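# Four-arm robot team builds a free-standing three-block arch

## Task

Use the blocks on the table to build an arch. Two identical blocks stand upright, each with one end flat on the table, and tilt toward one another. A third block, the keystone, sits centred on their slanted tops and touches both with no gap. All three blocks line up in a row, and no other loose object touches any of them. Use as many of the four arms as you like. At the end, open the grippers and move the arms away. The arch must stand by itself, with no robot holding it up.

## Robot and tools

Robots: four identical i2rt Big YAM arms named arm1, arm2, arm3 and arm4. Each has six revolute joints, a two-finger gripper and a wrist camera. Their feet are on the tabletop at about z=+0.72 m in the shared scene frame. The frame's origin is on the floor and +z points up. Headings are measured counter-clockwise from +x. Foot positions: arm1 (+0.65, +0.35) facing -162 deg; arm2 (-0.10, +0.65) facing -63; arm3 (-0.65, -0.30) facing +23; arm4 (+0.45, -0.65) facing +106. The hand can reach roughly 1.0 m from the joint-1 axis. The hand point is midway between the fingertips. Its z axis runs along the fingers, and the fingers close along its y axis. No result line prints foot poses or hand poses.

Joints. Every value is an absolute target, never an offset.
- joint1_rad, -2.879 to 2.879: turns the arm about its foot. Positive is counter-clockwise seen from above. At 0 the arm reaches out along the foot's heading.
- joint2_rad, 0 to 3.141: shoulder. At 0 the upper arm lies roughly level, pointing back. Larger values raise it and then bring it forward.
- joint3_rad, 0 to 3.019: elbow. At 0 it is fully folded; larger values open it.
- joint4_rad, -1.692 to 1.57: hand pitch. Positive tips the fingers up.
- joint5_rad, -1.57 to 1.57: sideways hand swing. Positive is toward the arm's right.
- joint6_rad, -2.094 to 2.094: hand roll. Positive is clockwise when viewed from behind the hand.
- gripper_m, 0 to 0.093: fingertip separation in metres. Grip force is about 50-62 N per pad, lower on some grippers.
A joint counts as done within these tolerances: 0.045, 0.14, 0.09, 0.055, 0.03 and 0.035 rad for joints 1-6, and 0.003 m for the gripper. Each joint moves at its own speed, so the hand may swing wide on its way between postures.

execute_actions. The argument "actions" is a list holding at most one action. An empty list just returns the current state and images. An action is an object keyed by arm name. Each arm maps to {"joints": {...}} containing any subset of the seven keys above. Every listed arm starts moving together, and each may finish at a different time. An arm or joint you leave out keeps its previous target and may still be pushing toward it. An unknown key or an out-of-range number rejects the whole call, and nothing moves. A single action runs for at most 15 s. "cameras" is optional: a list of arm1_cam_wrist to arm4_cam_wrist, or "all". If you omit it or give null, you get all cameras; [] gives none. The "pictures" line lists the returned images in order.

Reading results. joint_status tells how each commanded joint ended:
- off_target: it stopped short of the target and may still be pushing.
- contact_stop: it now holds where it stopped.
- time_out: it holds in place, or keeps pushing toward a target capped near its current position. on_its_own reports this, and the joint finishes the move if the way clears.
- not_followed: an arm's joint targets were blocked by the self-collision and arm-to-arm check. This shows as "joint command not followed", usually with a "cause:" line. The gripper part of the same action still runs. A blocked target may be retried on later actions.
- limit_stop_at_motor_heat: see motor heat below.
on_its_own lists joints you did not command this call. Its "held at" value is the held target, not the joint's actual position. To stop a joint from pushing, command it to its reported position. A very small change from the current position may not move the joint at all. If any call reports a stop, the remaining motion calls in the same reply are skipped.

wait: seconds, from 0 to 10. It lets the simulation run with no new command and returns the same information as an empty action.

zoom_image: camera (one wrist camera) and region [x0, y0, x1, y1] in pixels of that camera's latest full image. (0,0) is the top-left corner, and the region may be at most 504x504.

finished_scene: scene is the integer number of the current scene. This cannot be undone. Call it only once the arch is standing on its own and every arm has let go and moved back.

Cameras: fisheye images, 504x504. fx and fy are about 381-387 px, the principal point is near (254, 252), D=[0.2,0,0,0], and the maximum half-angle is 48.248 deg. With joints 1 and 6 at zero and the hand level and forward, the camera sits above the hand and looks toward the fingertips.

Cautions:
- The arms do not stop on contact; they keep pushing and can push hard. Make contacts gently.
- Never let two arms press into each other. The collision check may act too late, and it ignores fingers, gripper housings and wrist cameras.
- Do not knock any object off the work area.
- Avoid drops, slips and slams.
- Holding a load, even while you are thinking, heats the motors. A MOTOR HOT warning appears at 85 C. At 100 C an OVER-TEMPERATURE FAULT makes that arm go limp and fall. Afterwards, resend the targets once it has cooled.
- A loaded joint may sag.
- Loose objects can occasionally be nudged by outside pushes, so check the arch before finishing.
- The robots hold the last command while you reason, and shorter robot motion is better.

Each tool is called after ">>>" by a JSON object that holds its "method" and its "body", one argument or row to a line.

## Session

>>> {"method": "execute_actions", "body": {
  "actions": []
}}

Scene clock: 0.00 s.
arm1.joint_positions: joint1_rad=+0.715 joint2_rad=+0.422 joint3_rad=+1.346 joint4_rad=-1.309 joint5_rad=+0.065 joint6_rad=-0.037 gripper_m=+0.094
arm1.joint_status: not commanded
arm1.hand: x=+0.5574 y=+0.2185 z=+1.3594 quat_wxyz=(-0.234, -0.728, -0.397, +0.508) (m; scene frame)
arm2.joint_positions: joint1_rad=+0.160 joint2_rad=+0.376 joint3_rad=+1.639 joint4_rad=-1.397 joint5_rad=-0.002 joint6_rad=+0.578 gripper_m=+0.095
arm2.joint_status: not commanded
arm2.hand: x=-0.0617 y=+0.6075 z=+1.4191 quat_wxyz=(-0.641, -0.530, -0.538, +0.137) (m; scene frame)
arm3.joint_positions: joint1_rad=+0.142 joint2_rad=+0.443 joint3_rad=+1.517 joint4_rad=-1.385 joint5_rad=-0.099 joint6_rad=-0.505 gripper_m=+0.095
arm3.joint_status: not commanded
arm3.hand: x=-0.5548 y=-0.2199 z=+1.3862 quat_wxyz=(-0.587, +0.431, -0.684, -0.051) (m; scene frame)
arm4.joint_positions: joint1_rad=-0.225 joint2_rad=+0.627 joint3_rad=+1.409 joint4_rad=-1.488 joint5_rad=-0.016 joint6_rad=+0.364 gripper_m=+0.094
arm4.joint_status: not commanded
arm4.hand: x=+0.4324 y=-0.4369 z=+1.2975 quat_wxyz=(-0.230, +0.534, -0.735, -0.348) (m; scene frame)
pictures: arm1_cam_wrist, arm2_cam_wrist, arm3_cam_wrist, arm4_cam_wrist
Images, in order (width x height): arm1_cam_wrist 504x504, arm2_cam_wrist 504x504, arm3_cam_wrist 504x504, arm4_cam_wrist 504x504.

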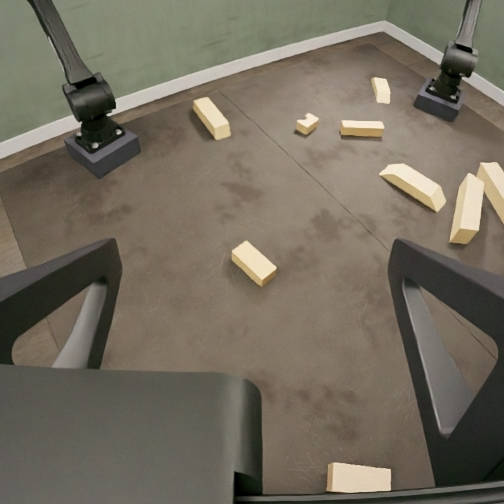

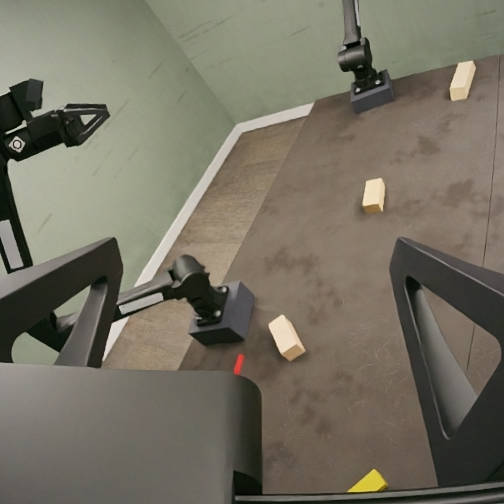

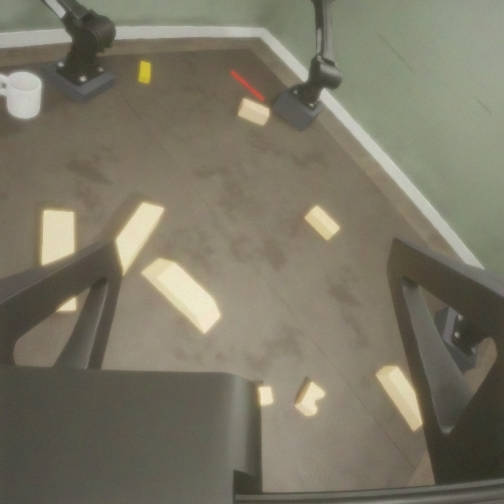

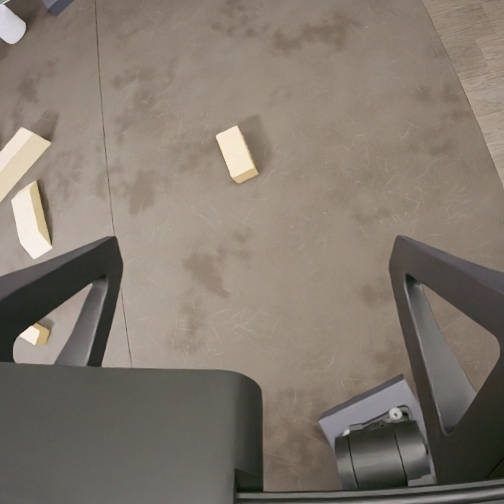

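>>> {"method": "execute_actions", "body": {
  "actions": [
    {"arm3":{"joints":{"joint1_rad":0.3,"joint2_rad":1.0,"joint3_rad":1.2,"joint4_rad":-1.6,"joint5_rad":0,"joint6_rad":0}},"arm2":{"joints":{"joint1_rad":-0.5,"joint2_rad":0.8,"joint3_rad":1.2,"joint4_rad":-1.6,"joint5_rad":0,"joint6_rad":0}},"arm1":{"joints":{"joint1_rad":0,"joint2_rad":1.57,"joint3_rad":1.57,"joint4_rad":-1.57,"joint5_rad":0,"joint6_rad":0}},"arm4":{"joints":{"joint1_rad":0.6,"joint2_rad":1.2,"joint3_rad":1.6,"joint4_rad":-1.6,"joint5_rad":0,"joint6_rad":0}}}
  ]
}}

Scene clock: 17.70 s.
arm1.joint_positions: joint1_rad=+0.000 joint2_rad=+1.567 joint3_rad=+1.558 joint4_rad=-1.558 joint5_rad=+0.001 joint6_rad=-0.008 gripper_m=+0.094
arm1.joint_status: all done
arm1.hand: x=+0.2013 y=+0.2157 z=+1.0611 quat_wxyz=(+0.001, -0.989, -0.148, +0.004) (m; scene frame)
arm2.joint_positions: joint1_rad=-0.489 joint2_rad=+0.793 joint3_rad=+1.176 joint4_rad=-1.595 joint5_rad=-0.002 joint6_rad=+0.011 gripper_m=+0.095
arm2.joint_status: all done
arm2.hand: x=-0.1119 y=+0.4081 z=+1.1168 quat_wxyz=(-0.120, -0.721, -0.669, +0.134) (m; scene frame)
arm3.joint_positions: joint1_rad=+0.292 joint2_rad=+1.008 joint3_rad=+1.191 joint4_rad=-1.587 joint5_rad=-0.004 joint6_rad=-0.015 gripper_m=+0.095
arm3.joint_status: all done
arm3.hand: x=-0.4269 y=-0.1109 z=+1.0849 quat_wxyz=(-0.077, +0.347, -0.934, -0.028) (m; scene frame)
arm4.joint_positions: joint1_rad=+0.600 joint2_rad=+1.190 joint3_rad=+1.583 joint4_rad=-1.588 joint5_rad=+0.001 joint6_rad=+0.011 gripper_m=+0.094
arm4.joint_status: all done
arm4.hand: x=+0.1505 y=-0.3971 z=+1.2002 quat_wxyz=(-0.065, +0.921, -0.347, -0.167) (m; scene frame)
pictures: arm1_cam_wrist, arm2_cam_wrist, arm3_cam_wrist, arm4_cam_wrist
Images, in order (width x height): arm1_cam_wrist 504x504, arm2_cam_wrist 504x504, arm3_cam_wrist 504x504, arm4_cam_wrist 504x504.

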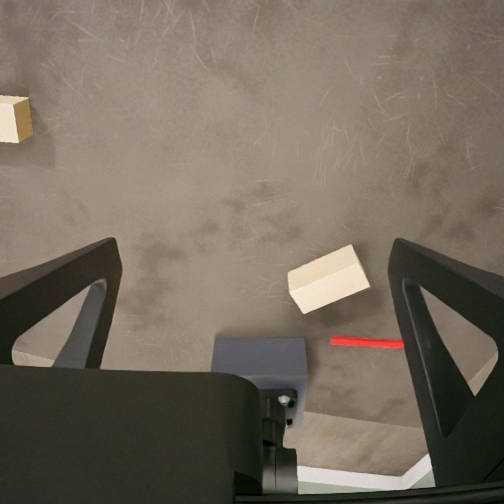

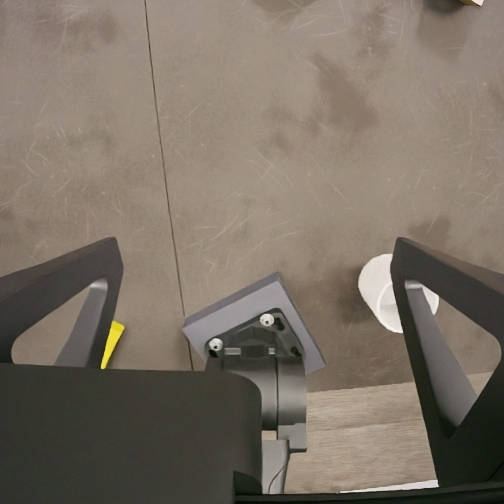

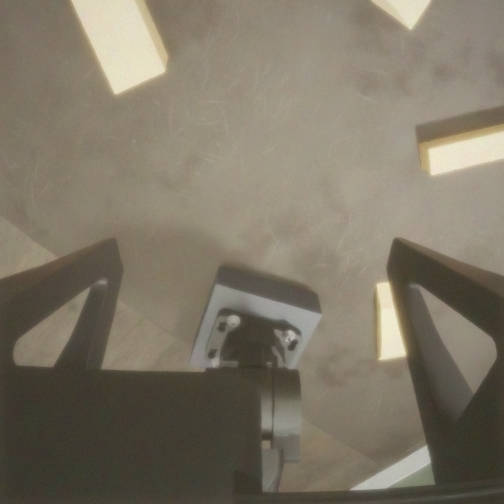

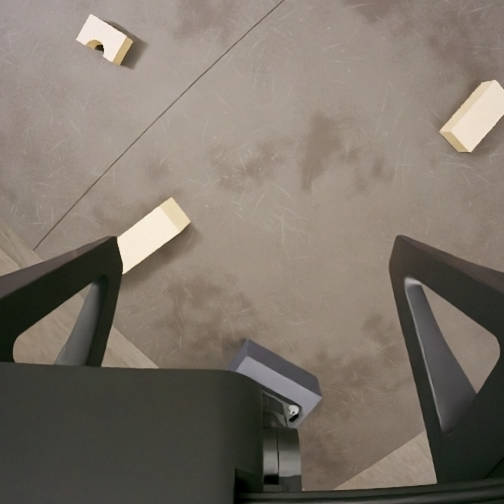

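>>> {"method": "execute_actions", "body": {
  "actions": [
    {"arm3":{"joints":{"joint1_rad":0.25,"joint2_rad":1.3,"joint3_rad":1.9,"joint4_rad":-1.55}},"arm4":{"joints":{"joint1_rad":0.9,"joint2_rad":1.3,"joint3_rad":1.9,"joint4_rad":-1.55}},"arm1":{"joints":{"joint1_rad":0.5,"joint2_rad":1.1,"joint3_rad":1.7,"joint4_rad":-1.55}}}
  ],
  "cameras": ["arm3_cam_wrist","arm4_cam_wrist","arm1_cam_wrist"]
}}

Scene clock: 36.20 s.
arm1.joint_positions: joint1_rad=+0.489 joint2_rad=+1.105 joint3_rad=+1.696 joint4_rad=-1.554 joint5_rad=-0.001 joint6_rad=-0.007 gripper_m=+0.094
arm1.joint_status: all done
arm1.hand: x=+0.3903 y=+0.0898 z=+1.3105 quat_wxyz=(-0.112, -0.881, -0.365, +0.279) (m; scene frame)
arm2.joint_positions: joint1_rad=-0.489 joint2_rad=+0.793 joint3_rad=+1.176 joint4_rad=-1.595 joint5_rad=-0.002 joint6_rad=+0.011 gripper_m=+0.095
arm2.joint_status: not commanded
arm2.hand: x=-0.1119 y=+0.4081 z=+1.1168 quat_wxyz=(-0.120, -0.721, -0.669, +0.134) (m; scene frame)
arm3.joint_positions: joint1_rad=+0.259 joint2_rad=+1.286 joint3_rad=+1.863 joint4_rad=-1.559 joint5_rad=-0.004 joint6_rad=-0.014 gripper_m=+0.095
arm3.joint_status: all done
arm3.hand: x=-0.3076 y=-0.0293 z=+1.2877 quat_wxyz=(-0.274, +0.319, -0.903, -0.093) (m; scene frame)
arm4.joint_positions: joint1_rad=+0.907 joint2_rad=+1.286 joint3_rad=+1.868 joint4_rad=-1.560 joint5_rad=+0.001 joint6_rad=+0.010 gripper_m=+0.094
arm4.joint_status: all done
arm4.hand: x=+0.0407 y=-0.4774 z=+1.2935 quat_wxyz=(-0.057, +0.938, -0.197, -0.279) (m; scene frame)
pictures: arm1_cam_wrist, arm3_cam_wrist, arm4_cam_wrist
Images, in order (width x height): arm1_cam_wrist 504x504, arm3_cam_wrist 504x504, arm4_cam_wrist 504x504.

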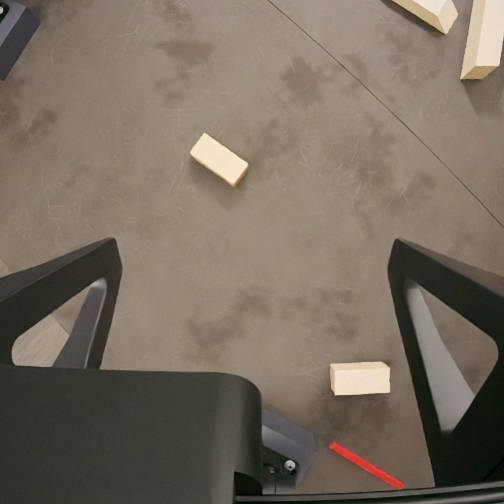

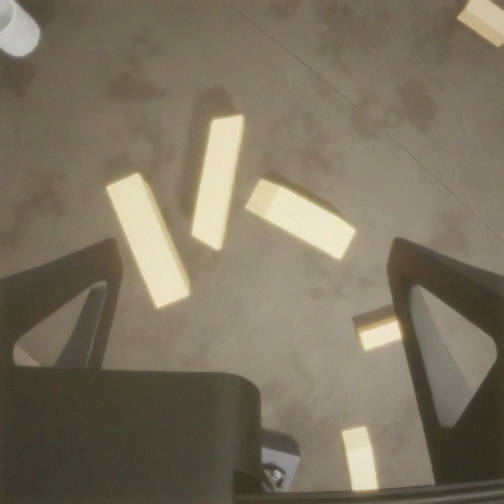

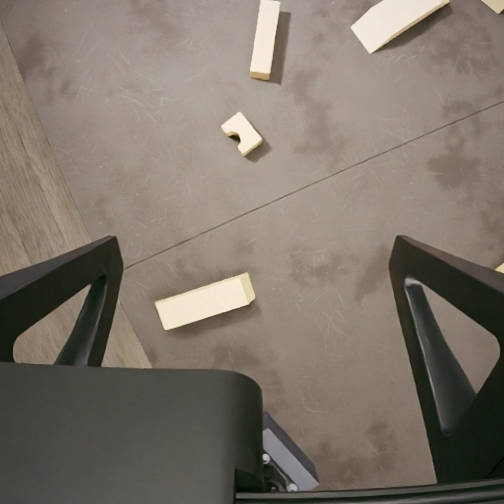

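>>> {"method": "zoom_image", "body": {
  "camera": "arm3_cam_wrist",
  "region": [90,100,410,360]
}}

>>> {"method": "zoom_image", "body": {
  "camera": "arm1_cam_wrist",
  "region": [150,100,410,420]
}}

>>> {"method": "zoom_image", "body": {
  "camera": "arm4_cam_wrist",
  "region": [130,0,470,340]
}}

Region (90, 100, 410, 360) of arm3_cam_wrist's 504x504 image, scaled by 1.575, with more detail than that image has; it fills the top 410 rows of this view, and the rest is white.

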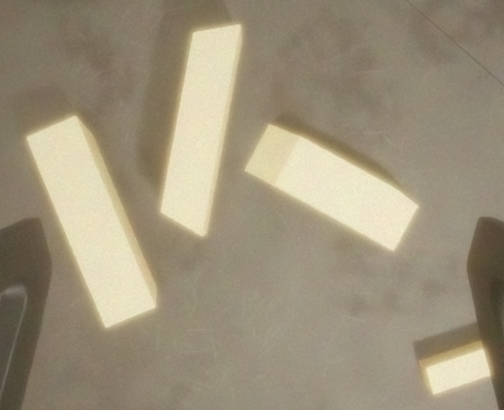

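Region (150, 100, 410, 420) of arm1_cam_wrist's 504x504 image, scaled by 1.575, with more detail than that image has; it fills the left 410 columns of this view, and the rest is white.

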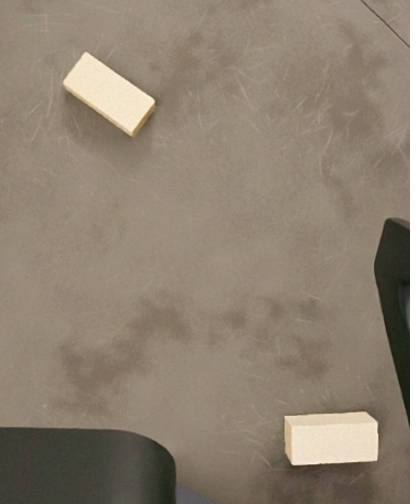

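Region (130, 0, 470, 340) of arm4_cam_wrist's 504x504 image, scaled by 1.482, with more detail than that image has.

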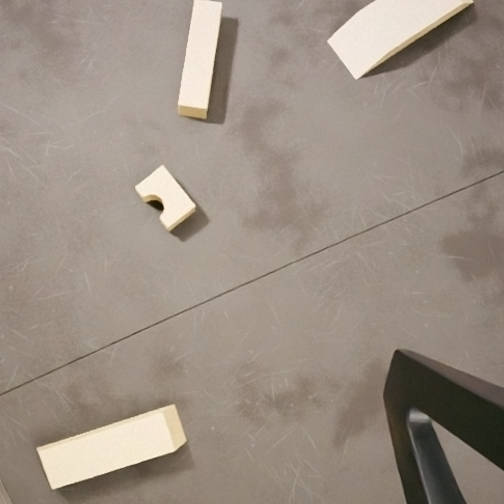

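>>> {"method": "execute_actions", "body": {
  "actions": [
    {"arm3":{"joints":{"joint1_rad":-0.02,"joint2_rad":1.70,"joint3_rad":1.19,"joint4_rad":-1.06,"joint6_rad":-1.335}},"arm4":{"joints":{"joint1_rad":0.6,"joint2_rad":1.0}}}
  ],
  "cameras": ["arm3_cam_wrist"]
}}

Scene clock: 114.80 s.
arm1.joint_positions: joint1_rad=+0.489 joint2_rad=+1.105 joint3_rad=+1.696 joint4_rad=-1.554 joint5_rad=-0.001 joint6_rad=-0.007 gripper_m=+0.094
arm1.joint_status: not commanded
arm1.hand: x=+0.3903 y=+0.0898 z=+1.3105 quat_wxyz=(-0.112, -0.881, -0.365, +0.279) (m; scene frame)
arm2.joint_positions: joint1_rad=-0.489 joint2_rad=+0.793 joint3_rad=+1.176 joint4_rad=-1.595 joint5_rad=-0.002 joint6_rad=+0.011 gripper_m=+0.095
arm2.joint_status: not commanded
arm2.hand: x=-0.1119 y=+0.4081 z=+1.1168 quat_wxyz=(-0.120, -0.721, -0.669, +0.134) (m; scene frame)
arm3.joint_positions: joint1_rad=-0.031 joint2_rad=+1.701 joint3_rad=+1.198 joint4_rad=-1.073 joint5_rad=-0.001 joint6_rad=-1.320 gripper_m=+0.095
arm3.joint_status: all done
arm3.hand: x=-0.2128 y=-0.1286 z=+0.8378 quat_wxyz=(+0.004, +0.749, -0.663, -0.001) (m; scene frame)
arm4.joint_positions: joint1_rad=+0.606 joint2_rad=+1.004 joint3_rad=+1.897 joint4_rad=-1.560 joint5_rad=+0.001 joint6_rad=+0.009 gripper_m=+0.094
arm4.joint_status: all done
arm4.hand: x=+0.2062 y=-0.4490 z=+1.4086 quat_wxyz=(-0.150, +0.846, -0.314, -0.404) (m; scene frame)
pictures: arm3_cam_wrist
Images, in order (width x height): arm3_cam_wrist 504x504.

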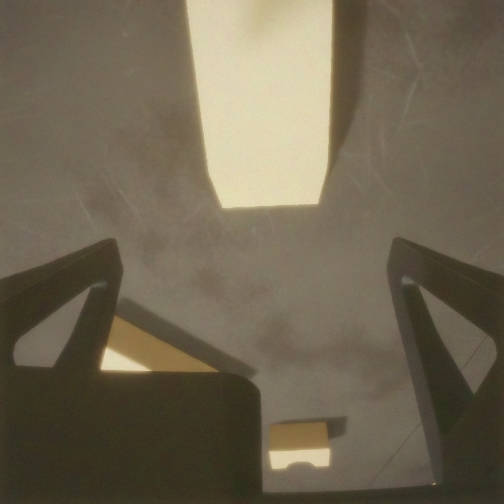

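>>> {"method": "execute_actions", "body": {
  "actions": [
    {"arm3":{"joints":{"joint1_rad":0.02,"joint2_rad":1.865,"joint3_rad":1.15,"joint4_rad":-0.855,"joint6_rad":-1.29}}}
  ],
  "cameras": ["arm3_cam_wrist"]
}}

>>> {"method": "execute_actions", "body": {
  "actions": [
    {"arm3":{"joints":{"gripper_m":0.03}}}
  ],
  "cameras": []
}}

Scene clock: 128.80 s.
arm1.joint_positions: joint1_rad=+0.489 joint2_rad=+1.105 joint3_rad=+1.696 joint4_rad=-1.554 joint5_rad=-0.001 joint6_rad=-0.007 gripper_m=+0.094
arm1.joint_status: not commanded
arm1.hand: x=+0.3903 y=+0.0898 z=+1.3105 quat_wxyz=(-0.112, -0.881, -0.365, +0.279) (m; scene frame)
arm2.joint_positions: joint1_rad=-0.489 joint2_rad=+0.793 joint3_rad=+1.176 joint4_rad=-1.595 joint5_rad=-0.002 joint6_rad=+0.011 gripper_m=+0.095
arm2.joint_status: not commanded
arm2.hand: x=-0.1119 y=+0.4081 z=+1.1168 quat_wxyz=(-0.120, -0.721, -0.669, +0.134) (m; scene frame)
arm3.joint_positions: joint1_rad=+0.017 joint2_rad=+1.865 joint3_rad=+1.152 joint4_rad=-0.868 joint5_rad=-0.001 joint6_rad=-1.304 gripper_m=+0.095
arm3.joint_status: all done
arm3.hand: x=-0.2110 y=-0.1033 z=+0.7482 quat_wxyz=(+0.006, +0.759, -0.651, -0.002) (m; scene frame)
arm4.joint_positions: joint1_rad=+0.606 joint2_rad=+1.004 joint3_rad=+1.897 joint4_rad=-1.560 joint5_rad=+0.001 joint6_rad=+0.009 gripper_m=+0.094
arm4.joint_status: not commanded
arm4.hand: x=+0.2062 y=-0.4490 z=+1.4086 quat_wxyz=(-0.150, +0.846, -0.314, -0.404) (m; scene frame)
pictures: arm3_cam_wrist
Images, in order (width x height): arm3_cam_wrist 504x504.

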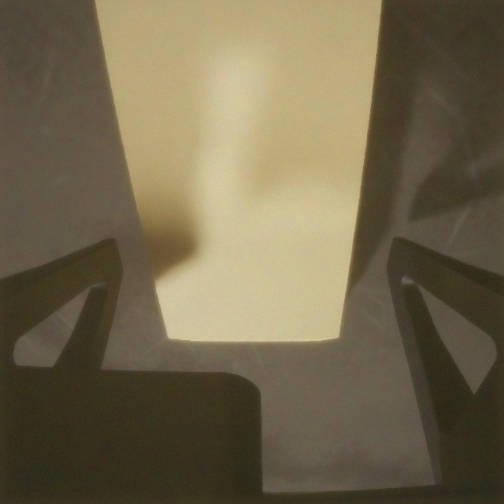

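Scene clock: 129.43 s.
arm1.joint_positions: joint1_rad=+0.489 joint2_rad=+1.105 joint3_rad=+1.696 joint4_rad=-1.554 joint5_rad=-0.001 joint6_rad=-0.007 gripper_m=+0.094
arm1.joint_status: not commanded
arm1.hand: x=+0.3903 y=+0.0898 z=+1.3105 quat_wxyz=(-0.112, -0.881, -0.365, +0.279) (m; scene frame)
arm2.joint_positions: joint1_rad=-0.489 joint2_rad=+0.793 joint3_rad=+1.176 joint4_rad=-1.595 joint5_rad=-0.002 joint6_rad=+0.011 gripper_m=+0.095
arm2.joint_status: not commanded
arm2.hand: x=-0.1119 y=+0.4081 z=+1.1168 quat_wxyz=(-0.120, -0.721, -0.669, +0.134) (m; scene frame)
arm3.joint_positions: joint1_rad=+0.017 joint2_rad=+1.865 joint3_rad=+1.152 joint4_rad=-0.866 joint5_rad=-0.001 joint6_rad=-1.303 gripper_m=+0.059
arm3.joint_status: gripper_m off_target (ended at +0.059, target +0.030)
arm3.hand: x=-0.2106 y=-0.1031 z=+0.7482 quat_wxyz=(+0.005, +0.759, -0.651, -0.001) (m; scene frame)
arm4.joint_positions: joint1_rad=+0.606 joint2_rad=+1.004 joint3_rad=+1.897 joint4_rad=-1.560 joint5_rad=+0.001 joint6_rad=+0.009 gripper_m=+0.094
arm4.joint_status: not commanded
arm4.hand: x=+0.2062 y=-0.4490 z=+1.4086 quat_wxyz=(-0.150, +0.846, -0.314, -0.404) (m; scene frame)
pictures: none
No camera images: the call's "cameras" was empty. Leave "cameras" out to get every camera's image.

>>> {"method": "execute_actions", "body": {
  "actions": [
    {"arm3":{"joints":{"joint2_rad":1.5,"joint3_rad":1.2}}}
  ],
  "cameras": []
}}

>>> {"method": "execute_actions", "body": {
  "actions": [
    {"arm3":{"joints":{"joint1_rad":-0.715,"joint2_rad":1.2,"joint3_rad":1.2,"joint4_rad":0,"joint6_rad":0}},"arm4":{"joints":{"joint1_rad":1.0,"joint2_rad":0.75,"joint3_rad":1.0,"joint4_rad":-0.25}},"arm2":{"joints":{"joint1_rad":-0.735,"joint2_rad":1.97,"joint3_rad":1.55,"joint4_rad":-1.15,"joint6_rad":0.773}}}
  ],
  "cameras": ["arm2_cam_wrist","arm4_cam_wrist"]
}}

Scene clock: 147.13 s.
arm1.joint_positions: joint1_rad=+0.489 joint2_rad=+1.105 joint3_rad=+1.696 joint4_rad=-1.554 joint5_rad=-0.001 joint6_rad=-0.007 gripper_m=+0.094
arm1.joint_status: not commanded
arm1.hand: x=+0.3903 y=+0.0898 z=+1.3105 quat_wxyz=(-0.112, -0.881, -0.365, +0.279) (m; scene frame)
arm2.joint_positions: joint1_rad=-0.489 joint2_rad=+0.793 joint3_rad=+1.176 joint4_rad=-1.595 joint5_rad=-0.002 joint6_rad=+0.011 gripper_m=+0.095
arm2.joint_status: not commanded
arm2.hand: x=-0.1119 y=+0.4081 z=+1.1168 quat_wxyz=(-0.120, -0.721, -0.669, +0.134) (m; scene frame)
arm3.joint_positions: joint1_rad=+0.017 joint2_rad=+1.490 joint3_rad=+1.161 joint4_rad=-0.866 joint5_rad=-0.001 joint6_rad=-1.303 gripper_m=+0.059
arm3.joint_status: all done
arm3.hand: x=-0.1857 y=-0.0914 z=+0.9324 quat_wxyz=(-0.168, +0.746, -0.640, +0.080) (m; scene frame)
arm4.joint_positions: joint1_rad=+0.606 joint2_rad=+1.004 joint3_rad=+1.897 joint4_rad=-1.560 joint5_rad=+0.001 joint6_rad=+0.009 gripper_m=+0.094
arm4.joint_status: not commanded
arm4.hand: x=+0.2062 y=-0.4490 z=+1.4086 quat_wxyz=(-0.150, +0.846, -0.314, -0.404) (m; scene frame)
pictures: none
No camera images: the call's "cameras" was empty. Leave "cameras" out to get every camera's image.

Scene clock: 149.17 s.
arm1.joint_positions: joint1_rad=+0.489 joint2_rad=+1.105 joint3_rad=+1.696 joint4_rad=-1.554 joint5_rad=-0.001 joint6_rad=-0.007 gripper_m=+0.094
arm1.joint_status: not commanded
arm1.hand: x=+0.3903 y=+0.0898 z=+1.3105 quat_wxyz=(-0.112, -0.881, -0.365, +0.279) (m; scene frame)
arm2.joint_positions: joint1_rad=-0.728 joint2_rad=+1.982 joint3_rad=+1.534 joint4_rad=-1.152 joint5_rad=-0.004 joint6_rad=+0.762 gripper_m=+0.095
arm2.joint_status: all done
arm2.hand: x=-0.2715 y=+0.1060 z=+0.7978 quat_wxyz=(+0.012, -0.968, -0.249, -0.003) (m; scene frame)
arm3.joint_positions: joint1_rad=-0.715 joint2_rad=+1.192 joint3_rad=+1.161 joint4_rad=-0.036 joint5_rad=+0.002 joint6_rad=-0.015 gripper_m=+0.059
arm3.joint_status: all done
arm3.hand: x=-0.1077 y=-0.4745 z=+1.2514 quat_wxyz=(-0.674, -0.107, -0.722, +0.113) (m; scene frame)
arm4.joint_positions: joint1_rad=+0.993 joint2_rad=+0.747 joint3_rad=+0.993 joint4_rad=-0.268 joint5_rad=+0.001 joint6_rad=+0.009 gripper_m=+0.094
arm4.joint_status: all done
arm4.hand: x=+0.0562 y=-0.5221 z=+1.3000 quat_wxyz=(-0.107, +0.711, -0.117, -0.685) (m; scene frame)
pictures: arm2_cam_wrist, arm4_cam_wrist
Images, in order (width x height): arm2_cam_wrist 504x504, arm4_cam_wrist 504x504.

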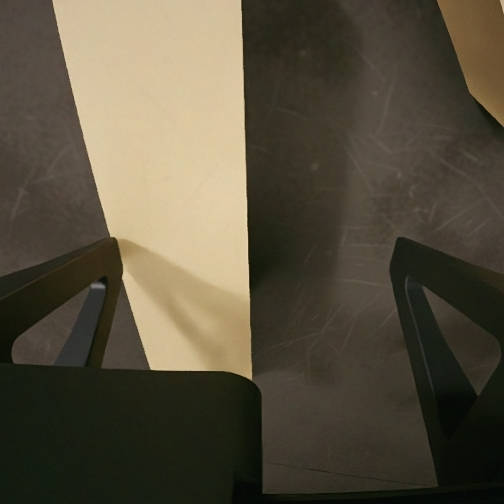

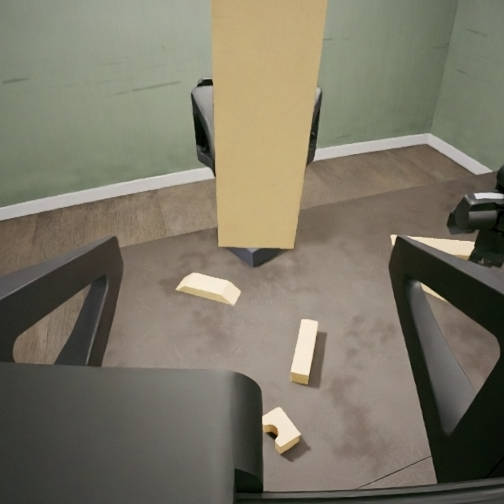

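>>> {"method": "execute_actions", "body": {
  "actions": [
    {"arm4":{"joints":{"joint2_rad":1.19,"joint3_rad":1.28,"joint4_rad":-0.05}},"arm2":{"joints":{"joint1_rad":-0.693,"joint2_rad":2.015,"joint3_rad":1.617,"joint4_rad":-1.17,"joint6_rad":0.8}}}
  ],
  "cameras": ["arm2_cam_wrist","arm4_cam_wrist"]
}}

Scene clock: 162.93 s.
arm1.joint_positions: joint1_rad=+0.489 joint2_rad=+1.105 joint3_rad=+1.696 joint4_rad=-1.554 joint5_rad=-0.001 joint6_rad=-0.007 gripper_m=+0.094
arm1.joint_status: not commanded
arm1.hand: x=+0.3903 y=+0.0898 z=+1.3105 quat_wxyz=(-0.112, -0.881, -0.365, +0.279) (m; scene frame)
arm2.joint_positions: joint1_rad=-0.703 joint2_rad=+1.997 joint3_rad=+1.570 joint4_rad=-1.164 joint5_rad=-0.004 joint6_rad=+0.789 gripper_m=+0.095
arm2.joint_status: all done
arm2.hand: x=-0.2606 y=+0.0920 z=+0.8017 quat_wxyz=(+0.009, -0.969, -0.248, +0.000) (m; scene frame)
arm3.joint_positions: joint1_rad=-0.715 joint2_rad=+1.192 joint3_rad=+1.161 joint4_rad=-0.036 joint5_rad=+0.002 joint6_rad=-0.015 gripper_m=+0.059
arm3.joint_status: not commanded
arm3.hand: x=-0.1077 y=-0.4745 z=+1.2514 quat_wxyz=(-0.674, -0.108, -0.722, +0.112) (m; scene frame)
arm4.joint_positions: joint1_rad=+0.993 joint2_rad=+1.190 joint3_rad=+1.251 joint4_rad=-0.061 joint5_rad=+0.001 joint6_rad=+0.009 gripper_m=+0.094
arm4.joint_status: all done
arm4.hand: x=-0.1005 y=-0.4705 z=+1.3029 quat_wxyz=(-0.108, +0.703, -0.116, -0.693) (m; scene frame)
pictures: arm2_cam_wrist, arm4_cam_wrist
Images, in order (width x height): arm2_cam_wrist 504x504, arm4_cam_wrist 504x504.

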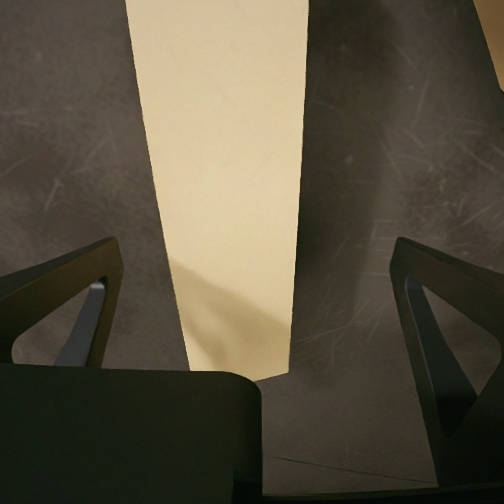

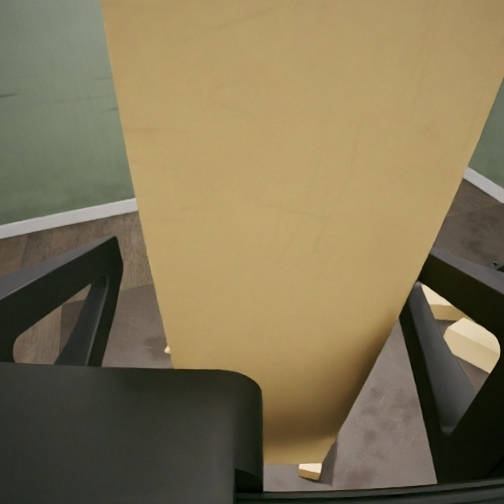

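>>> {"method": "execute_actions", "body": {
  "actions": [
    {"arm4":{"joints":{"joint3_rad":1.31,"joint4_rad":-0.08}},"arm2":{"joints":{"joint1_rad":-0.68,"joint2_rad":2.10,"joint3_rad":1.63,"joint4_rad":-1.07}}}
  ],
  "cameras": ["arm2_cam_wrist"]
}}

>>> {"method": "execute_actions", "body": {
  "actions": [
    {"arm4":{"joints":{"gripper_m":0.03}},"arm2":{"joints":{"gripper_m":0.02}}}
  ],
  "cameras": []
}}

>>> {"method": "execute_actions", "body": {
  "actions": [
    {"arm3":{"joints":{"gripper_m":0.093}},"arm2":{"joints":{"joint2_rad":1.7}}}
  ],
  "cameras": []
}}

>>> {"method": "execute_actions", "body": {
  "actions": [
    {"arm3":{"joints":{"joint2_rad":0.8,"joint3_rad":0.95,"joint4_rad":-0.15}}}
  ],
  "cameras": ["arm2_cam_wrist","arm3_cam_wrist"]
}}

Scene clock: 176.90 s.
arm1.joint_positions: joint1_rad=+0.489 joint2_rad=+1.105 joint3_rad=+1.696 joint4_rad=-1.554 joint5_rad=-0.001 joint6_rad=-0.007 gripper_m=+0.094
arm1.joint_status: not commanded
arm1.hand: x=+0.3903 y=+0.0898 z=+1.3105 quat_wxyz=(-0.112, -0.881, -0.365, +0.279) (m; scene frame)
arm2.joint_positions: joint1_rad=-0.694 joint2_rad=+2.103 joint3_rad=+1.592 joint4_rad=-1.079 joint5_rad=-0.004 joint6_rad=+0.789 gripper_m=+0.095
arm2.joint_status: all done
arm2.hand: x=-0.2612 y=+0.0729 z=+0.7483 quat_wxyz=(+0.008, -0.968, -0.252, +0.000) (m; scene frame)
arm3.joint_positions: joint1_rad=-0.715 joint2_rad=+1.192 joint3_rad=+1.161 joint4_rad=-0.036 joint5_rad=+0.002 joint6_rad=-0.015 gripper_m=+0.059
arm3.joint_status: not commanded
arm3.hand: x=-0.1077 y=-0.4745 z=+1.2514 quat_wxyz=(-0.674, -0.108, -0.722, +0.112) (m; scene frame)
arm4.joint_positions: joint1_rad=+0.993 joint2_rad=+1.190 joint3_rad=+1.260 joint4_rad=-0.065 joint5_rad=+0.001 joint6_rad=+0.009 gripper_m=+0.094
arm4.joint_status: all done
arm4.hand: x=-0.1003 y=-0.4706 z=+1.3073 quat_wxyz=(-0.108, +0.701, -0.116, -0.695) (m; scene frame)
pictures: arm2_cam_wrist
Images, in order (width x height): arm2_cam_wrist 504x504.

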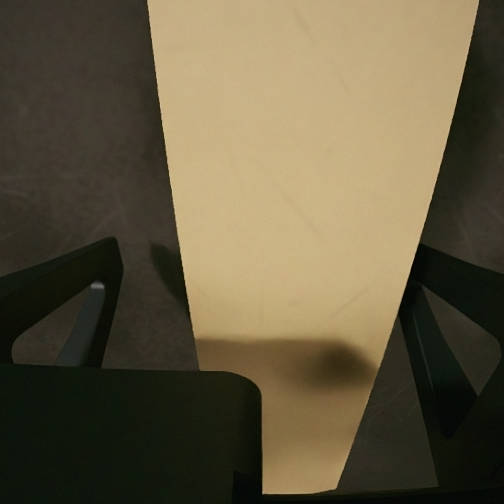

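Scene clock: 177.57 s.
arm1.joint_positions: joint1_rad=+0.489 joint2_rad=+1.105 joint3_rad=+1.696 joint4_rad=-1.554 joint5_rad=-0.001 joint6_rad=-0.007 gripper_m=+0.094
arm1.joint_status: not commanded
arm1.hand: x=+0.3903 y=+0.0898 z=+1.3105 quat_wxyz=(-0.112, -0.881, -0.365, +0.279) (m; scene frame)
arm2.joint_positions: joint1_rad=-0.693 joint2_rad=+2.103 joint3_rad=+1.592 joint4_rad=-1.075 joint5_rad=-0.001 joint6_rad=+0.791 gripper_m=+0.047
arm2.joint_status: gripper_m off_target (ended at +0.047, target +0.020)
arm2.hand: x=-0.2615 y=+0.0721 z=+0.7483 quat_wxyz=(+0.007, -0.968, -0.252, +0.002) (m; scene frame)
arm3.joint_positions: joint1_rad=-0.718 joint2_rad=+1.192 joint3_rad=+1.161 joint4_rad=-0.035 joint5_rad=+0.006 joint6_rad=-0.006 gripper_m=+0.059
arm3.joint_status: not commanded
arm3.hand: x=-0.1085 y=-0.4771 z=+1.2514 quat_wxyz=(-0.675, -0.113, -0.721, +0.112) (m; scene frame)
arm4.joint_positions: joint1_rad=+0.990 joint2_rad=+1.190 joint3_rad=+1.260 joint4_rad=-0.066 joint5_rad=+0.007 joint6_rad=+0.010 gripper_m=+0.059
arm4.joint_status: gripper_m off_target (ended at +0.059, target +0.030)
arm4.hand: x=-0.0996 y=-0.4683 z=+1.3072 quat_wxyz=(-0.111, +0.701, -0.119, -0.694) (m; scene frame)
pictures: none
No camera images: the call's "cameras" was empty. Leave "cameras" out to get every camera's image.

Scene clock: 179.23 s.
arm1.joint_positions: joint1_rad=+0.489 joint2_rad=+1.105 joint3_rad=+1.696 joint4_rad=-1.554 joint5_rad=-0.001 joint6_rad=-0.007 gripper_m=+0.094
arm1.joint_status: not commanded
arm1.hand: x=+0.3903 y=+0.0898 z=+1.3105 quat_wxyz=(-0.112, -0.881, -0.365, +0.279) (m; scene frame)
arm2.joint_positions: joint1_rad=-0.693 joint2_rad=+1.726 joint3_rad=+1.594 joint4_rad=-1.076 joint5_rad=-0.001 joint6_rad=+0.791 gripper_m=+0.047
arm2.joint_status: all done
arm2.hand: x=-0.2616 y=+0.0616 z=+0.9726 quat_wxyz=(-0.155, -0.951, -0.249, +0.096) (m; scene frame)
arm3.joint_positions: joint1_rad=-0.718 joint2_rad=+1.192 joint3_rad=+1.161 joint4_rad=-0.022 joint5_rad=+0.004 joint6_rad=-0.006 gripper_m=+0.093
arm3.joint_status: all done
arm3.hand: x=-0.1081 y=-0.4768 z=+1.2546 quat_wxyz=(-0.679, -0.112, -0.716, +0.112) (m; scene frame)
arm4.joint_positions: joint1_rad=+0.991 joint2_rad=+1.190 joint3_rad=+1.260 joint4_rad=-0.075 joint5_rad=+0.004 joint6_rad=+0.010 gripper_m=+0.059
arm4.joint_status: not commanded
arm4.hand: x=-0.0999 y=-0.4690 z=+1.3048 quat_wxyz=(-0.109, +0.704, -0.119, -0.691) (m; scene frame)
pictures: none
No camera images: the call's "cameras" was empty. Leave "cameras" out to get every camera's image.

Scene clock: 180.53 s.
arm1.joint_positions: joint1_rad=+0.489 joint2_rad=+1.105 joint3_rad=+1.696 joint4_rad=-1.554 joint5_rad=-0.001 joint6_rad=-0.007 gripper_m=+0.094
arm1.joint_status: not commanded
arm1.hand: x=+0.3903 y=+0.0898 z=+1.3105 quat_wxyz=(-0.112, -0.881, -0.365, +0.279) (m; scene frame)
arm2.joint_positions: joint1_rad=-0.693 joint2_rad=+1.726 joint3_rad=+1.594 joint4_rad=-1.076 joint5_rad=-0.001 joint6_rad=+0.791 gripper_m=+0.047
arm2.joint_status: not commanded
arm2.hand: x=-0.2616 y=+0.0616 z=+0.9726 quat_wxyz=(-0.155, -0.951, -0.249, +0.096) (m; scene frame)
arm3.joint_positions: joint1_rad=-0.718 joint2_rad=+0.789 joint3_rad=+0.963 joint4_rad=-0.140 joint5_rad=+0.004 joint6_rad=-0.006 gripper_m=+0.093
arm3.joint_status: all done
arm3.hand: x=-0.2479 y=-0.4312 z=+1.2928 quat_wxyz=(-0.710, -0.107, -0.687, +0.117) (m; scene frame)
arm4.joint_positions: joint1_rad=+0.991 joint2_rad=+1.190 joint3_rad=+1.260 joint4_rad=-0.075 joint5_rad=+0.004 joint6_rad=+0.010 gripper_m=+0.059
arm4.joint_status: not commanded
arm4.hand: x=-0.0999 y=-0.4690 z=+1.3048 quat_wxyz=(-0.109, +0.704, -0.119, -0.691) (m; scene frame)
pictures: arm2_cam_wrist, arm3_cam_wrist
Images, in order (width x height): arm2_cam_wrist 504x504, arm3_cam_wrist 504x504.

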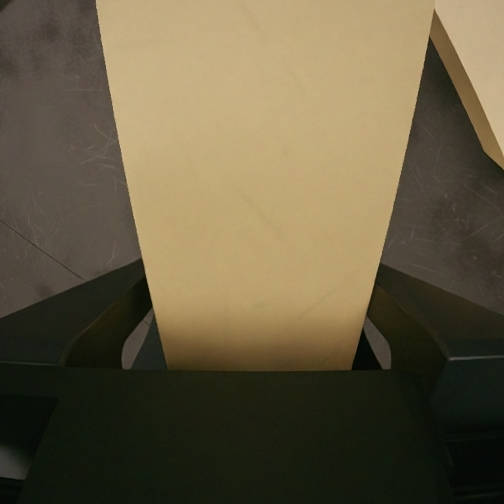

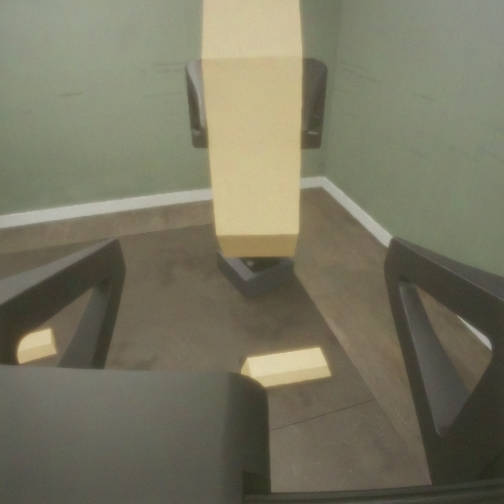

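>>> {"method": "execute_actions", "body": {
  "actions": [
    {"arm2":{"joints":{"joint1_rad":-0.3,"joint6_rad":1.5}},"arm4":{"joints":{"joint1_rad":0.6,"joint2_rad":1.2,"joint3_rad":1.3,"joint4_rad":-1.6}},"arm3":{"joints":{"joint1_rad":0.68,"joint4_rad":-1.06,"joint6_rad":0.05}}}
  ],
  "cameras": []
}}

>>> {"method": "execute_actions", "body": {
  "actions": [
    {"arm2":{"joints":{"joint2_rad":2.095}},"arm3":{"joints":{"joint2_rad":1.71,"joint3_rad":1.2}}}
  ],
  "cameras": []
}}

>>> {"method": "execute_actions", "body": {
  "actions": [
    {"arm2":{"joints":{"gripper_m":0.093}}}
  ],
  "cameras": []
}}

>>> {"method": "execute_actions", "body": {
  "actions": [
    {"arm2":{"joints":{"joint2_rad":1.95}}}
  ],
  "cameras": []
}}

>>> {"method": "execute_actions", "body": {
  "actions": [
    {"arm2":{"joints":{"joint6_rad":-1.66}}}
  ],
  "cameras": []
}}

>>> {"method": "execute_actions", "body": {
  "actions": [
    {"arm2":{"joints":{"joint2_rad":2.10}}}
  ],
  "cameras": ["arm2_cam_wrist","arm3_cam_wrist"]
}}

Scene clock: 211.73 s.
arm1.joint_positions: joint1_rad=+0.489 joint2_rad=+1.105 joint3_rad=+1.696 joint4_rad=-1.554 joint5_rad=-0.001 joint6_rad=-0.007 gripper_m=+0.094
arm1.joint_status: not commanded
arm1.hand: x=+0.3903 y=+0.0898 z=+1.3105 quat_wxyz=(-0.112, -0.881, -0.365, +0.279) (m; scene frame)
arm2.joint_positions: joint1_rad=-0.296 joint2_rad=+1.726 joint3_rad=+1.594 joint4_rad=-1.076 joint5_rad=-0.003 joint6_rad=+1.489 gripper_m=+0.047
arm2.joint_status: all done
arm2.hand: x=-0.0199 y=+0.0441 z=+0.9695 quat_wxyz=(-0.180, -0.978, -0.104, +0.001) (m; scene frame)
arm3.joint_positions: joint1_rad=+0.674 joint2_rad=+0.794 joint3_rad=+0.963 joint4_rad=-1.046 joint5_rad=+0.001 joint6_rad=+0.036 gripper_m=+0.093
arm3.joint_status: all done
arm3.hand: x=-0.4912 y=-0.0012 z=+1.0936 quat_wxyz=(-0.288, +0.468, -0.816, -0.178) (m; scene frame)
arm4.joint_positions: joint1_rad=+0.590 joint2_rad=+1.198 joint3_rad=+1.260 joint4_rad=-1.588 joint5_rad=+0.003 joint6_rad=+0.010 gripper_m=+0.059
arm4.joint_status: all done
arm4.hand: x=+0.1912 y=-0.4262 z=+1.0626 quat_wxyz=(-0.010, +0.934, -0.357, -0.013) (m; scene frame)
pictures: none
No camera images: the call's "cameras" was empty. Leave "cameras" out to get every camera's image.

Scene clock: 213.43 s.
arm1.joint_positions: joint1_rad=+0.489 joint2_rad=+1.105 joint3_rad=+1.696 joint4_rad=-1.554 joint5_rad=-0.001 joint6_rad=-0.007 gripper_m=+0.094
arm1.joint_status: not commanded
arm1.hand: x=+0.3903 y=+0.0898 z=+1.3105 quat_wxyz=(-0.112, -0.881, -0.365, +0.279) (m; scene frame)
arm2.joint_positions: joint1_rad=-0.296 joint2_rad=+2.108 joint3_rad=+1.602 joint4_rad=-1.076 joint5_rad=-0.002 joint6_rad=+1.493 gripper_m=+0.047
arm2.joint_status: all done
arm2.hand: x=-0.0238 y=+0.0516 z=+0.7454 quat_wxyz=(+0.006, -0.995, -0.102, +0.005) (m; scene frame)
arm3.joint_positions: joint1_rad=+0.674 joint2_rad=+1.705 joint3_rad=+1.184 joint4_rad=-1.053 joint5_rad=+0.001 joint6_rad=+0.036 gripper_m=+0.093
arm3.joint_status: all done
arm3.hand: x=-0.4286 y=+0.1142 z=+0.8309 quat_wxyz=(+0.002, +0.497, -0.868, +0.002) (m; scene frame)
arm4.joint_positions: joint1_rad=+0.590 joint2_rad=+1.198 joint3_rad=+1.260 joint4_rad=-1.588 joint5_rad=+0.003 joint6_rad=+0.010 gripper_m=+0.059
arm4.joint_status: not commanded
arm4.hand: x=+0.1912 y=-0.4262 z=+1.0626 quat_wxyz=(-0.010, +0.934, -0.357, -0.013) (m; scene frame)
pictures: none
No camera images: the call's "cameras" was empty. Leave "cameras" out to get every camera's image.

Scene clock: 214.23 s.
arm1.joint_positions: joint1_rad=+0.489 joint2_rad=+1.105 joint3_rad=+1.696 joint4_rad=-1.554 joint5_rad=-0.001 joint6_rad=-0.007 gripper_m=+0.094
arm1.joint_status: not commanded
arm1.hand: x=+0.3903 y=+0.0898 z=+1.3105 quat_wxyz=(-0.112, -0.881, -0.365, +0.279) (m; scene frame)
arm2.joint_positions: joint1_rad=-0.296 joint2_rad=+2.108 joint3_rad=+1.602 joint4_rad=-1.075 joint5_rad=-0.002 joint6_rad=+1.493 gripper_m=+0.093
arm2.joint_status: all done
arm2.hand: x=-0.0238 y=+0.0515 z=+0.7454 quat_wxyz=(+0.006, -0.995, -0.102, +0.005) (m; scene frame)
arm3.joint_positions: joint1_rad=+0.674 joint2_rad=+1.705 joint3_rad=+1.184 joint4_rad=-1.053 joint5_rad=+0.001 joint6_rad=+0.036 gripper_m=+0.093
arm3.joint_status: not commanded
arm3.hand: x=-0.4286 y=+0.1142 z=+0.8309 quat_wxyz=(+0.002, +0.497, -0.868, +0.002) (m; scene frame)
arm4.joint_positions: joint1_rad=+0.590 joint2_rad=+1.198 joint3_rad=+1.260 joint4_rad=-1.588 joint5_rad=+0.003 joint6_rad=+0.010 gripper_m=+0.059
arm4.joint_status: not commanded
arm4.hand: x=+0.1912 y=-0.4262 z=+1.0626 quat_wxyz=(-0.010, +0.934, -0.357, -0.013) (m; scene frame)
pictures: none
No camera images: the call's "cameras" was empty. Leave "cameras" out to get every camera's image.

Scene clock: 215.37 s.
arm1.joint_positions: joint1_rad=+0.489 joint2_rad=+1.105 joint3_rad=+1.696 joint4_rad=-1.554 joint5_rad=-0.001 joint6_rad=-0.007 gripper_m=+0.094
arm1.joint_status: not commanded
arm1.hand: x=+0.3903 y=+0.0898 z=+1.3105 quat_wxyz=(-0.112, -0.881, -0.365, +0.279) (m; scene frame)
arm2.joint_positions: joint1_rad=-0.296 joint2_rad=+1.941 joint3_rad=+1.602 joint4_rad=-1.075 joint5_rad=-0.002 joint6_rad=+1.493 gripper_m=+0.093
arm2.joint_status: all done
arm2.hand: x=-0.0206 y=+0.0365 z=+0.8443 quat_wxyz=(-0.078, -0.992, -0.102, +0.003) (m; scene frame)
arm3.joint_positions: joint1_rad=+0.674 joint2_rad=+1.705 joint3_rad=+1.184 joint4_rad=-1.053 joint5_rad=+0.001 joint6_rad=+0.036 gripper_m=+0.093
arm3.joint_status: not commanded
arm3.hand: x=-0.4286 y=+0.1142 z=+0.8309 quat_wxyz=(+0.002, +0.497, -0.868, +0.002) (m; scene frame)
arm4.joint_positions: joint1_rad=+0.590 joint2_rad=+1.198 joint3_rad=+1.260 joint4_rad=-1.588 joint5_rad=+0.003 joint6_rad=+0.010 gripper_m=+0.059
arm4.joint_status: not commanded
arm4.hand: x=+0.1912 y=-0.4262 z=+1.0626 quat_wxyz=(-0.010, +0.934, -0.357, -0.013) (m; scene frame)
pictures: none
No camera images: the call's "cameras" was empty. Leave "cameras" out to get every camera's image.

Scene clock: 218.13 s.
arm1.joint_positions: joint1_rad=+0.489 joint2_rad=+1.105 joint3_rad=+1.696 joint4_rad=-1.554 joint5_rad=-0.001 joint6_rad=-0.007 gripper_m=+0.094
arm1.joint_status: not commanded
arm1.hand: x=+0.3903 y=+0.0898 z=+1.3105 quat_wxyz=(-0.112, -0.881, -0.365, +0.279) (m; scene frame)
arm2.joint_positions: joint1_rad=-0.296 joint2_rad=+1.941 joint3_rad=+1.602 joint4_rad=-1.075 joint5_rad=-0.002 joint6_rad=-1.648 gripper_m=+0.093
arm2.joint_status: all done
arm2.hand: x=-0.0206 y=+0.0365 z=+0.8443 quat_wxyz=(+0.003, +0.102, -0.992, +0.078) (m; scene frame)
arm3.joint_positions: joint1_rad=+0.674 joint2_rad=+1.705 joint3_rad=+1.184 joint4_rad=-1.053 joint5_rad=+0.001 joint6_rad=+0.036 gripper_m=+0.093
arm3.joint_status: not commanded
arm3.hand: x=-0.4286 y=+0.1142 z=+0.8309 quat_wxyz=(+0.002, +0.497, -0.868, +0.002) (m; scene frame)
arm4.joint_positions: joint1_rad=+0.590 joint2_rad=+1.198 joint3_rad=+1.260 joint4_rad=-1.588 joint5_rad=+0.003 joint6_rad=+0.010 gripper_m=+0.059
arm4.joint_status: not commanded
arm4.hand: x=+0.1912 y=-0.4262 z=+1.0626 quat_wxyz=(-0.010, +0.934, -0.357, -0.013) (m; scene frame)
pictures: none
No camera images: the call's "cameras" was empty. Leave "cameras" out to get every camera's image.

Scene clock: 219.23 s.
arm1.joint_positions: joint1_rad=+0.489 joint2_rad=+1.105 joint3_rad=+1.696 joint4_rad=-1.554 joint5_rad=-0.001 joint6_rad=-0.007 gripper_m=+0.094
arm1.joint_status: not commanded
arm1.hand: x=+0.3903 y=+0.0898 z=+1.3105 quat_wxyz=(-0.112, -0.881, -0.365, +0.279) (m; scene frame)
arm2.joint_positions: joint1_rad=-0.296 joint2_rad=+2.121 joint3_rad=+1.602 joint4_rad=-1.075 joint5_rad=-0.002 joint6_rad=-1.649 gripper_m=+0.093
arm2.joint_status: all done
arm2.hand: x=-0.0241 y=+0.0532 z=+0.7383 quat_wxyz=(+0.006, +0.102, -0.995, -0.011) (m; scene frame)
arm3.joint_positions: joint1_rad=+0.674 joint2_rad=+1.705 joint3_rad=+1.184 joint4_rad=-1.053 joint5_rad=+0.001 joint6_rad=+0.036 gripper_m=+0.093
arm3.joint_status: not commanded
arm3.hand: x=-0.4286 y=+0.1142 z=+0.8309 quat_wxyz=(+0.002, +0.497, -0.868, +0.002) (m; scene frame)
arm4.joint_positions: joint1_rad=+0.590 joint2_rad=+1.198 joint3_rad=+1.260 joint4_rad=-1.588 joint5_rad=+0.003 joint6_rad=+0.010 gripper_m=+0.059
arm4.joint_status: not commanded
arm4.hand: x=+0.1912 y=-0.4262 z=+1.0626 quat_wxyz=(-0.010, +0.934, -0.357, -0.013) (m; scene frame)
pictures: arm2_cam_wrist, arm3_cam_wrist
Images, in order (width x height): arm2_cam_wrist 504x504, arm3_cam_wrist 504x504.

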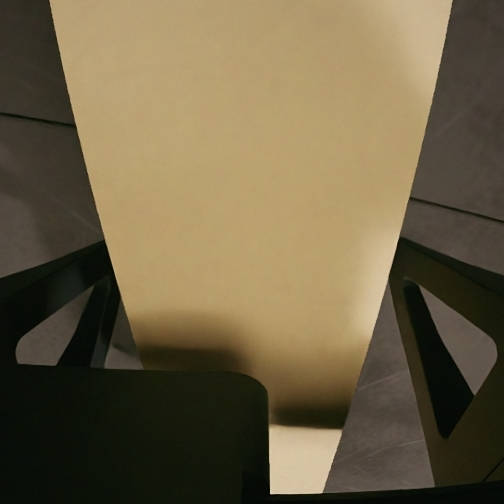

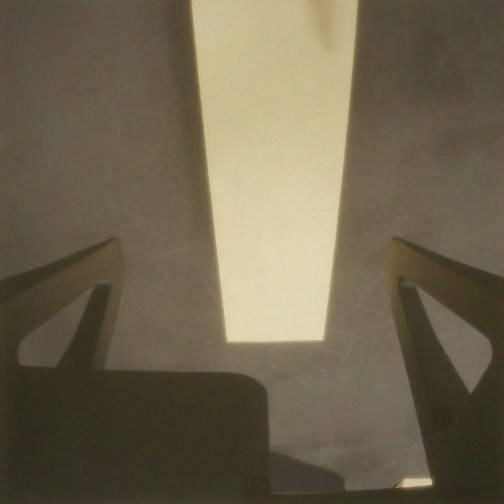

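>>> {"method": "execute_actions", "body": {
  "actions": [
    {"arm2":{"joints":{"gripper_m":0.02}},"arm3":{"joints":{"joint1_rad":0.65,"joint2_rad":1.85,"joint3_rad":1.13,"joint4_rad":-0.855}}}
  ],
  "cameras": ["arm3_cam_wrist"]
}}

>>> {"method": "execute_actions", "body": {
  "actions": [
    {"arm2":{"joints":{"joint2_rad":1.8}},"arm3":{"joints":{"gripper_m":0.03}}}
  ],
  "cameras": []
}}

>>> {"method": "execute_actions", "body": {
  "actions": [
    {"arm2":{"joints":{"joint6_rad":0,"joint4_rad":0.1}},"arm3":{"joints":{"joint2_rad":1.4}}}
  ],
  "cameras": []
}}

Scene clock: 228.77 s.
arm1.joint_positions: joint1_rad=+0.489 joint2_rad=+1.105 joint3_rad=+1.696 joint4_rad=-1.554 joint5_rad=-0.001 joint6_rad=-0.007 gripper_m=+0.094
arm1.joint_status: not commanded
arm1.hand: x=+0.3903 y=+0.0898 z=+1.3105 quat_wxyz=(-0.112, -0.881, -0.365, +0.279) (m; scene frame)
arm2.joint_positions: joint1_rad=-0.296 joint2_rad=+2.121 joint3_rad=+1.602 joint4_rad=-1.074 joint5_rad=-0.002 joint6_rad=-1.652 gripper_m=+0.047
arm2.joint_status: gripper_m off_target (ended at +0.047, target +0.020)
arm2.hand: x=-0.0241 y=+0.0529 z=+0.7383 quat_wxyz=(+0.006, +0.103, -0.995, -0.011) (m; scene frame)
arm3.joint_positions: joint1_rad=+0.661 joint2_rad=+1.852 joint3_rad=+1.132 joint4_rad=-0.868 joint5_rad=+0.001 joint6_rad=+0.036 gripper_m=+0.093
arm3.joint_status: all done
arm3.hand: x=-0.4211 y=+0.1149 z=+0.7477 quat_wxyz=(+0.008, +0.492, -0.871, +0.006) (m; scene frame)
arm4.joint_positions: joint1_rad=+0.590 joint2_rad=+1.198 joint3_rad=+1.260 joint4_rad=-1.588 joint5_rad=+0.003 joint6_rad=+0.010 gripper_m=+0.059
arm4.joint_status: not commanded
arm4.hand: x=+0.1912 y=-0.4262 z=+1.0626 quat_wxyz=(-0.010, +0.934, -0.357, -0.013) (m; scene frame)
pictures: arm3_cam_wrist
Images, in order (width x height): arm3_cam_wrist 504x504.

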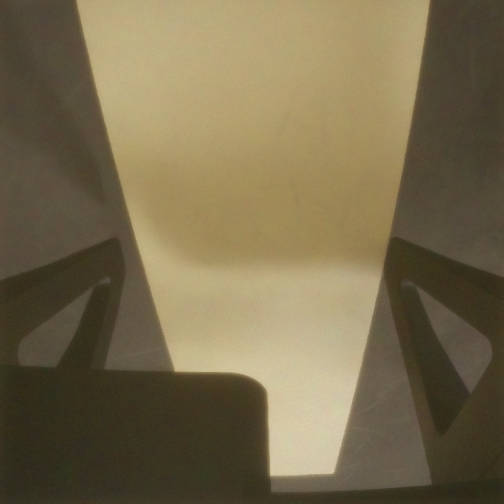

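Scene clock: 230.17 s.
arm1.joint_positions: joint1_rad=+0.489 joint2_rad=+1.105 joint3_rad=+1.696 joint4_rad=-1.554 joint5_rad=-0.001 joint6_rad=-0.007 gripper_m=+0.094
arm1.joint_status: not commanded
arm1.hand: x=+0.3903 y=+0.0898 z=+1.3105 quat_wxyz=(-0.112, -0.881, -0.365, +0.279) (m; scene frame)
arm2.joint_positions: joint1_rad=-0.296 joint2_rad=+1.818 joint3_rad=+1.602 joint4_rad=-1.075 joint5_rad=-0.002 joint6_rad=-1.652 gripper_m=+0.047
arm2.joint_status: all done
arm2.hand: x=-0.0196 y=+0.0359 z=+0.9183 quat_wxyz=(+0.002, +0.103, -0.985, +0.139) (m; scene frame)
arm3.joint_positions: joint1_rad=+0.660 joint2_rad=+1.852 joint3_rad=+1.132 joint4_rad=-0.867 joint5_rad=+0.001 joint6_rad=+0.040 gripper_m=+0.059
arm3.joint_status: gripper_m off_target (ended at +0.059, target +0.030)
arm3.hand: x=-0.4206 y=+0.1149 z=+0.7477 quat_wxyz=(+0.007, +0.490, -0.872, +0.006) (m; scene frame)
arm4.joint_positions: joint1_rad=+0.590 joint2_rad=+1.198 joint3_rad=+1.260 joint4_rad=-1.588 joint5_rad=+0.003 joint6_rad=+0.010 gripper_m=+0.059
arm4.joint_status: not commanded
arm4.hand: x=+0.1912 y=-0.4262 z=+1.0626 quat_wxyz=(-0.010, +0.934, -0.357, -0.013) (m; scene frame)
pictures: none
No camera images: the call's "cameras" was empty. Leave "cameras" out to get every camera's image.

Scene clock: 232.37 s.
arm1.joint_positions: joint1_rad=+0.489 joint2_rad=+1.105 joint3_rad=+1.696 joint4_rad=-1.554 joint5_rad=-0.001 joint6_rad=-0.007 gripper_m=+0.094
arm1.joint_status: not commanded
arm1.hand: x=+0.3903 y=+0.0898 z=+1.3105 quat_wxyz=(-0.112, -0.881, -0.365, +0.279) (m; scene frame)
arm2.joint_positions: joint1_rad=-0.296 joint2_rad=+1.818 joint3_rad=+1.602 joint4_rad=+0.058 joint5_rad=-0.002 joint6_rad=-0.010 gripper_m=+0.047
arm2.joint_status: all done
arm2.hand: x=+0.0050 y=-0.1375 z=+1.1156 quat_wxyz=(-0.482, -0.496, -0.577, +0.434) (m; scene frame)
arm3.joint_positions: joint1_rad=+0.660 joint2_rad=+1.401 joint3_rad=+1.114 joint4_rad=-0.867 joint5_rad=+0.001 joint6_rad=+0.040 gripper_m=+0.059
arm3.joint_status: all done
arm3.hand: x=-0.4132 y=+0.1290 z=+0.9522 quat_wxyz=(-0.176, +0.479, -0.853, -0.107) (m; scene frame)
arm4.joint_positions: joint1_rad=+0.590 joint2_rad=+1.198 joint3_rad=+1.260 joint4_rad=-1.588 joint5_rad=+0.003 joint6_rad=+0.010 gripper_m=+0.059
arm4.joint_status: not commanded
arm4.hand: x=+0.1912 y=-0.4262 z=+1.0626 quat_wxyz=(-0.010, +0.934, -0.357, -0.013) (m; scene frame)
pictures: none
No camera images: the call's "cameras" was empty. Leave "cameras" out to get every camera's image.


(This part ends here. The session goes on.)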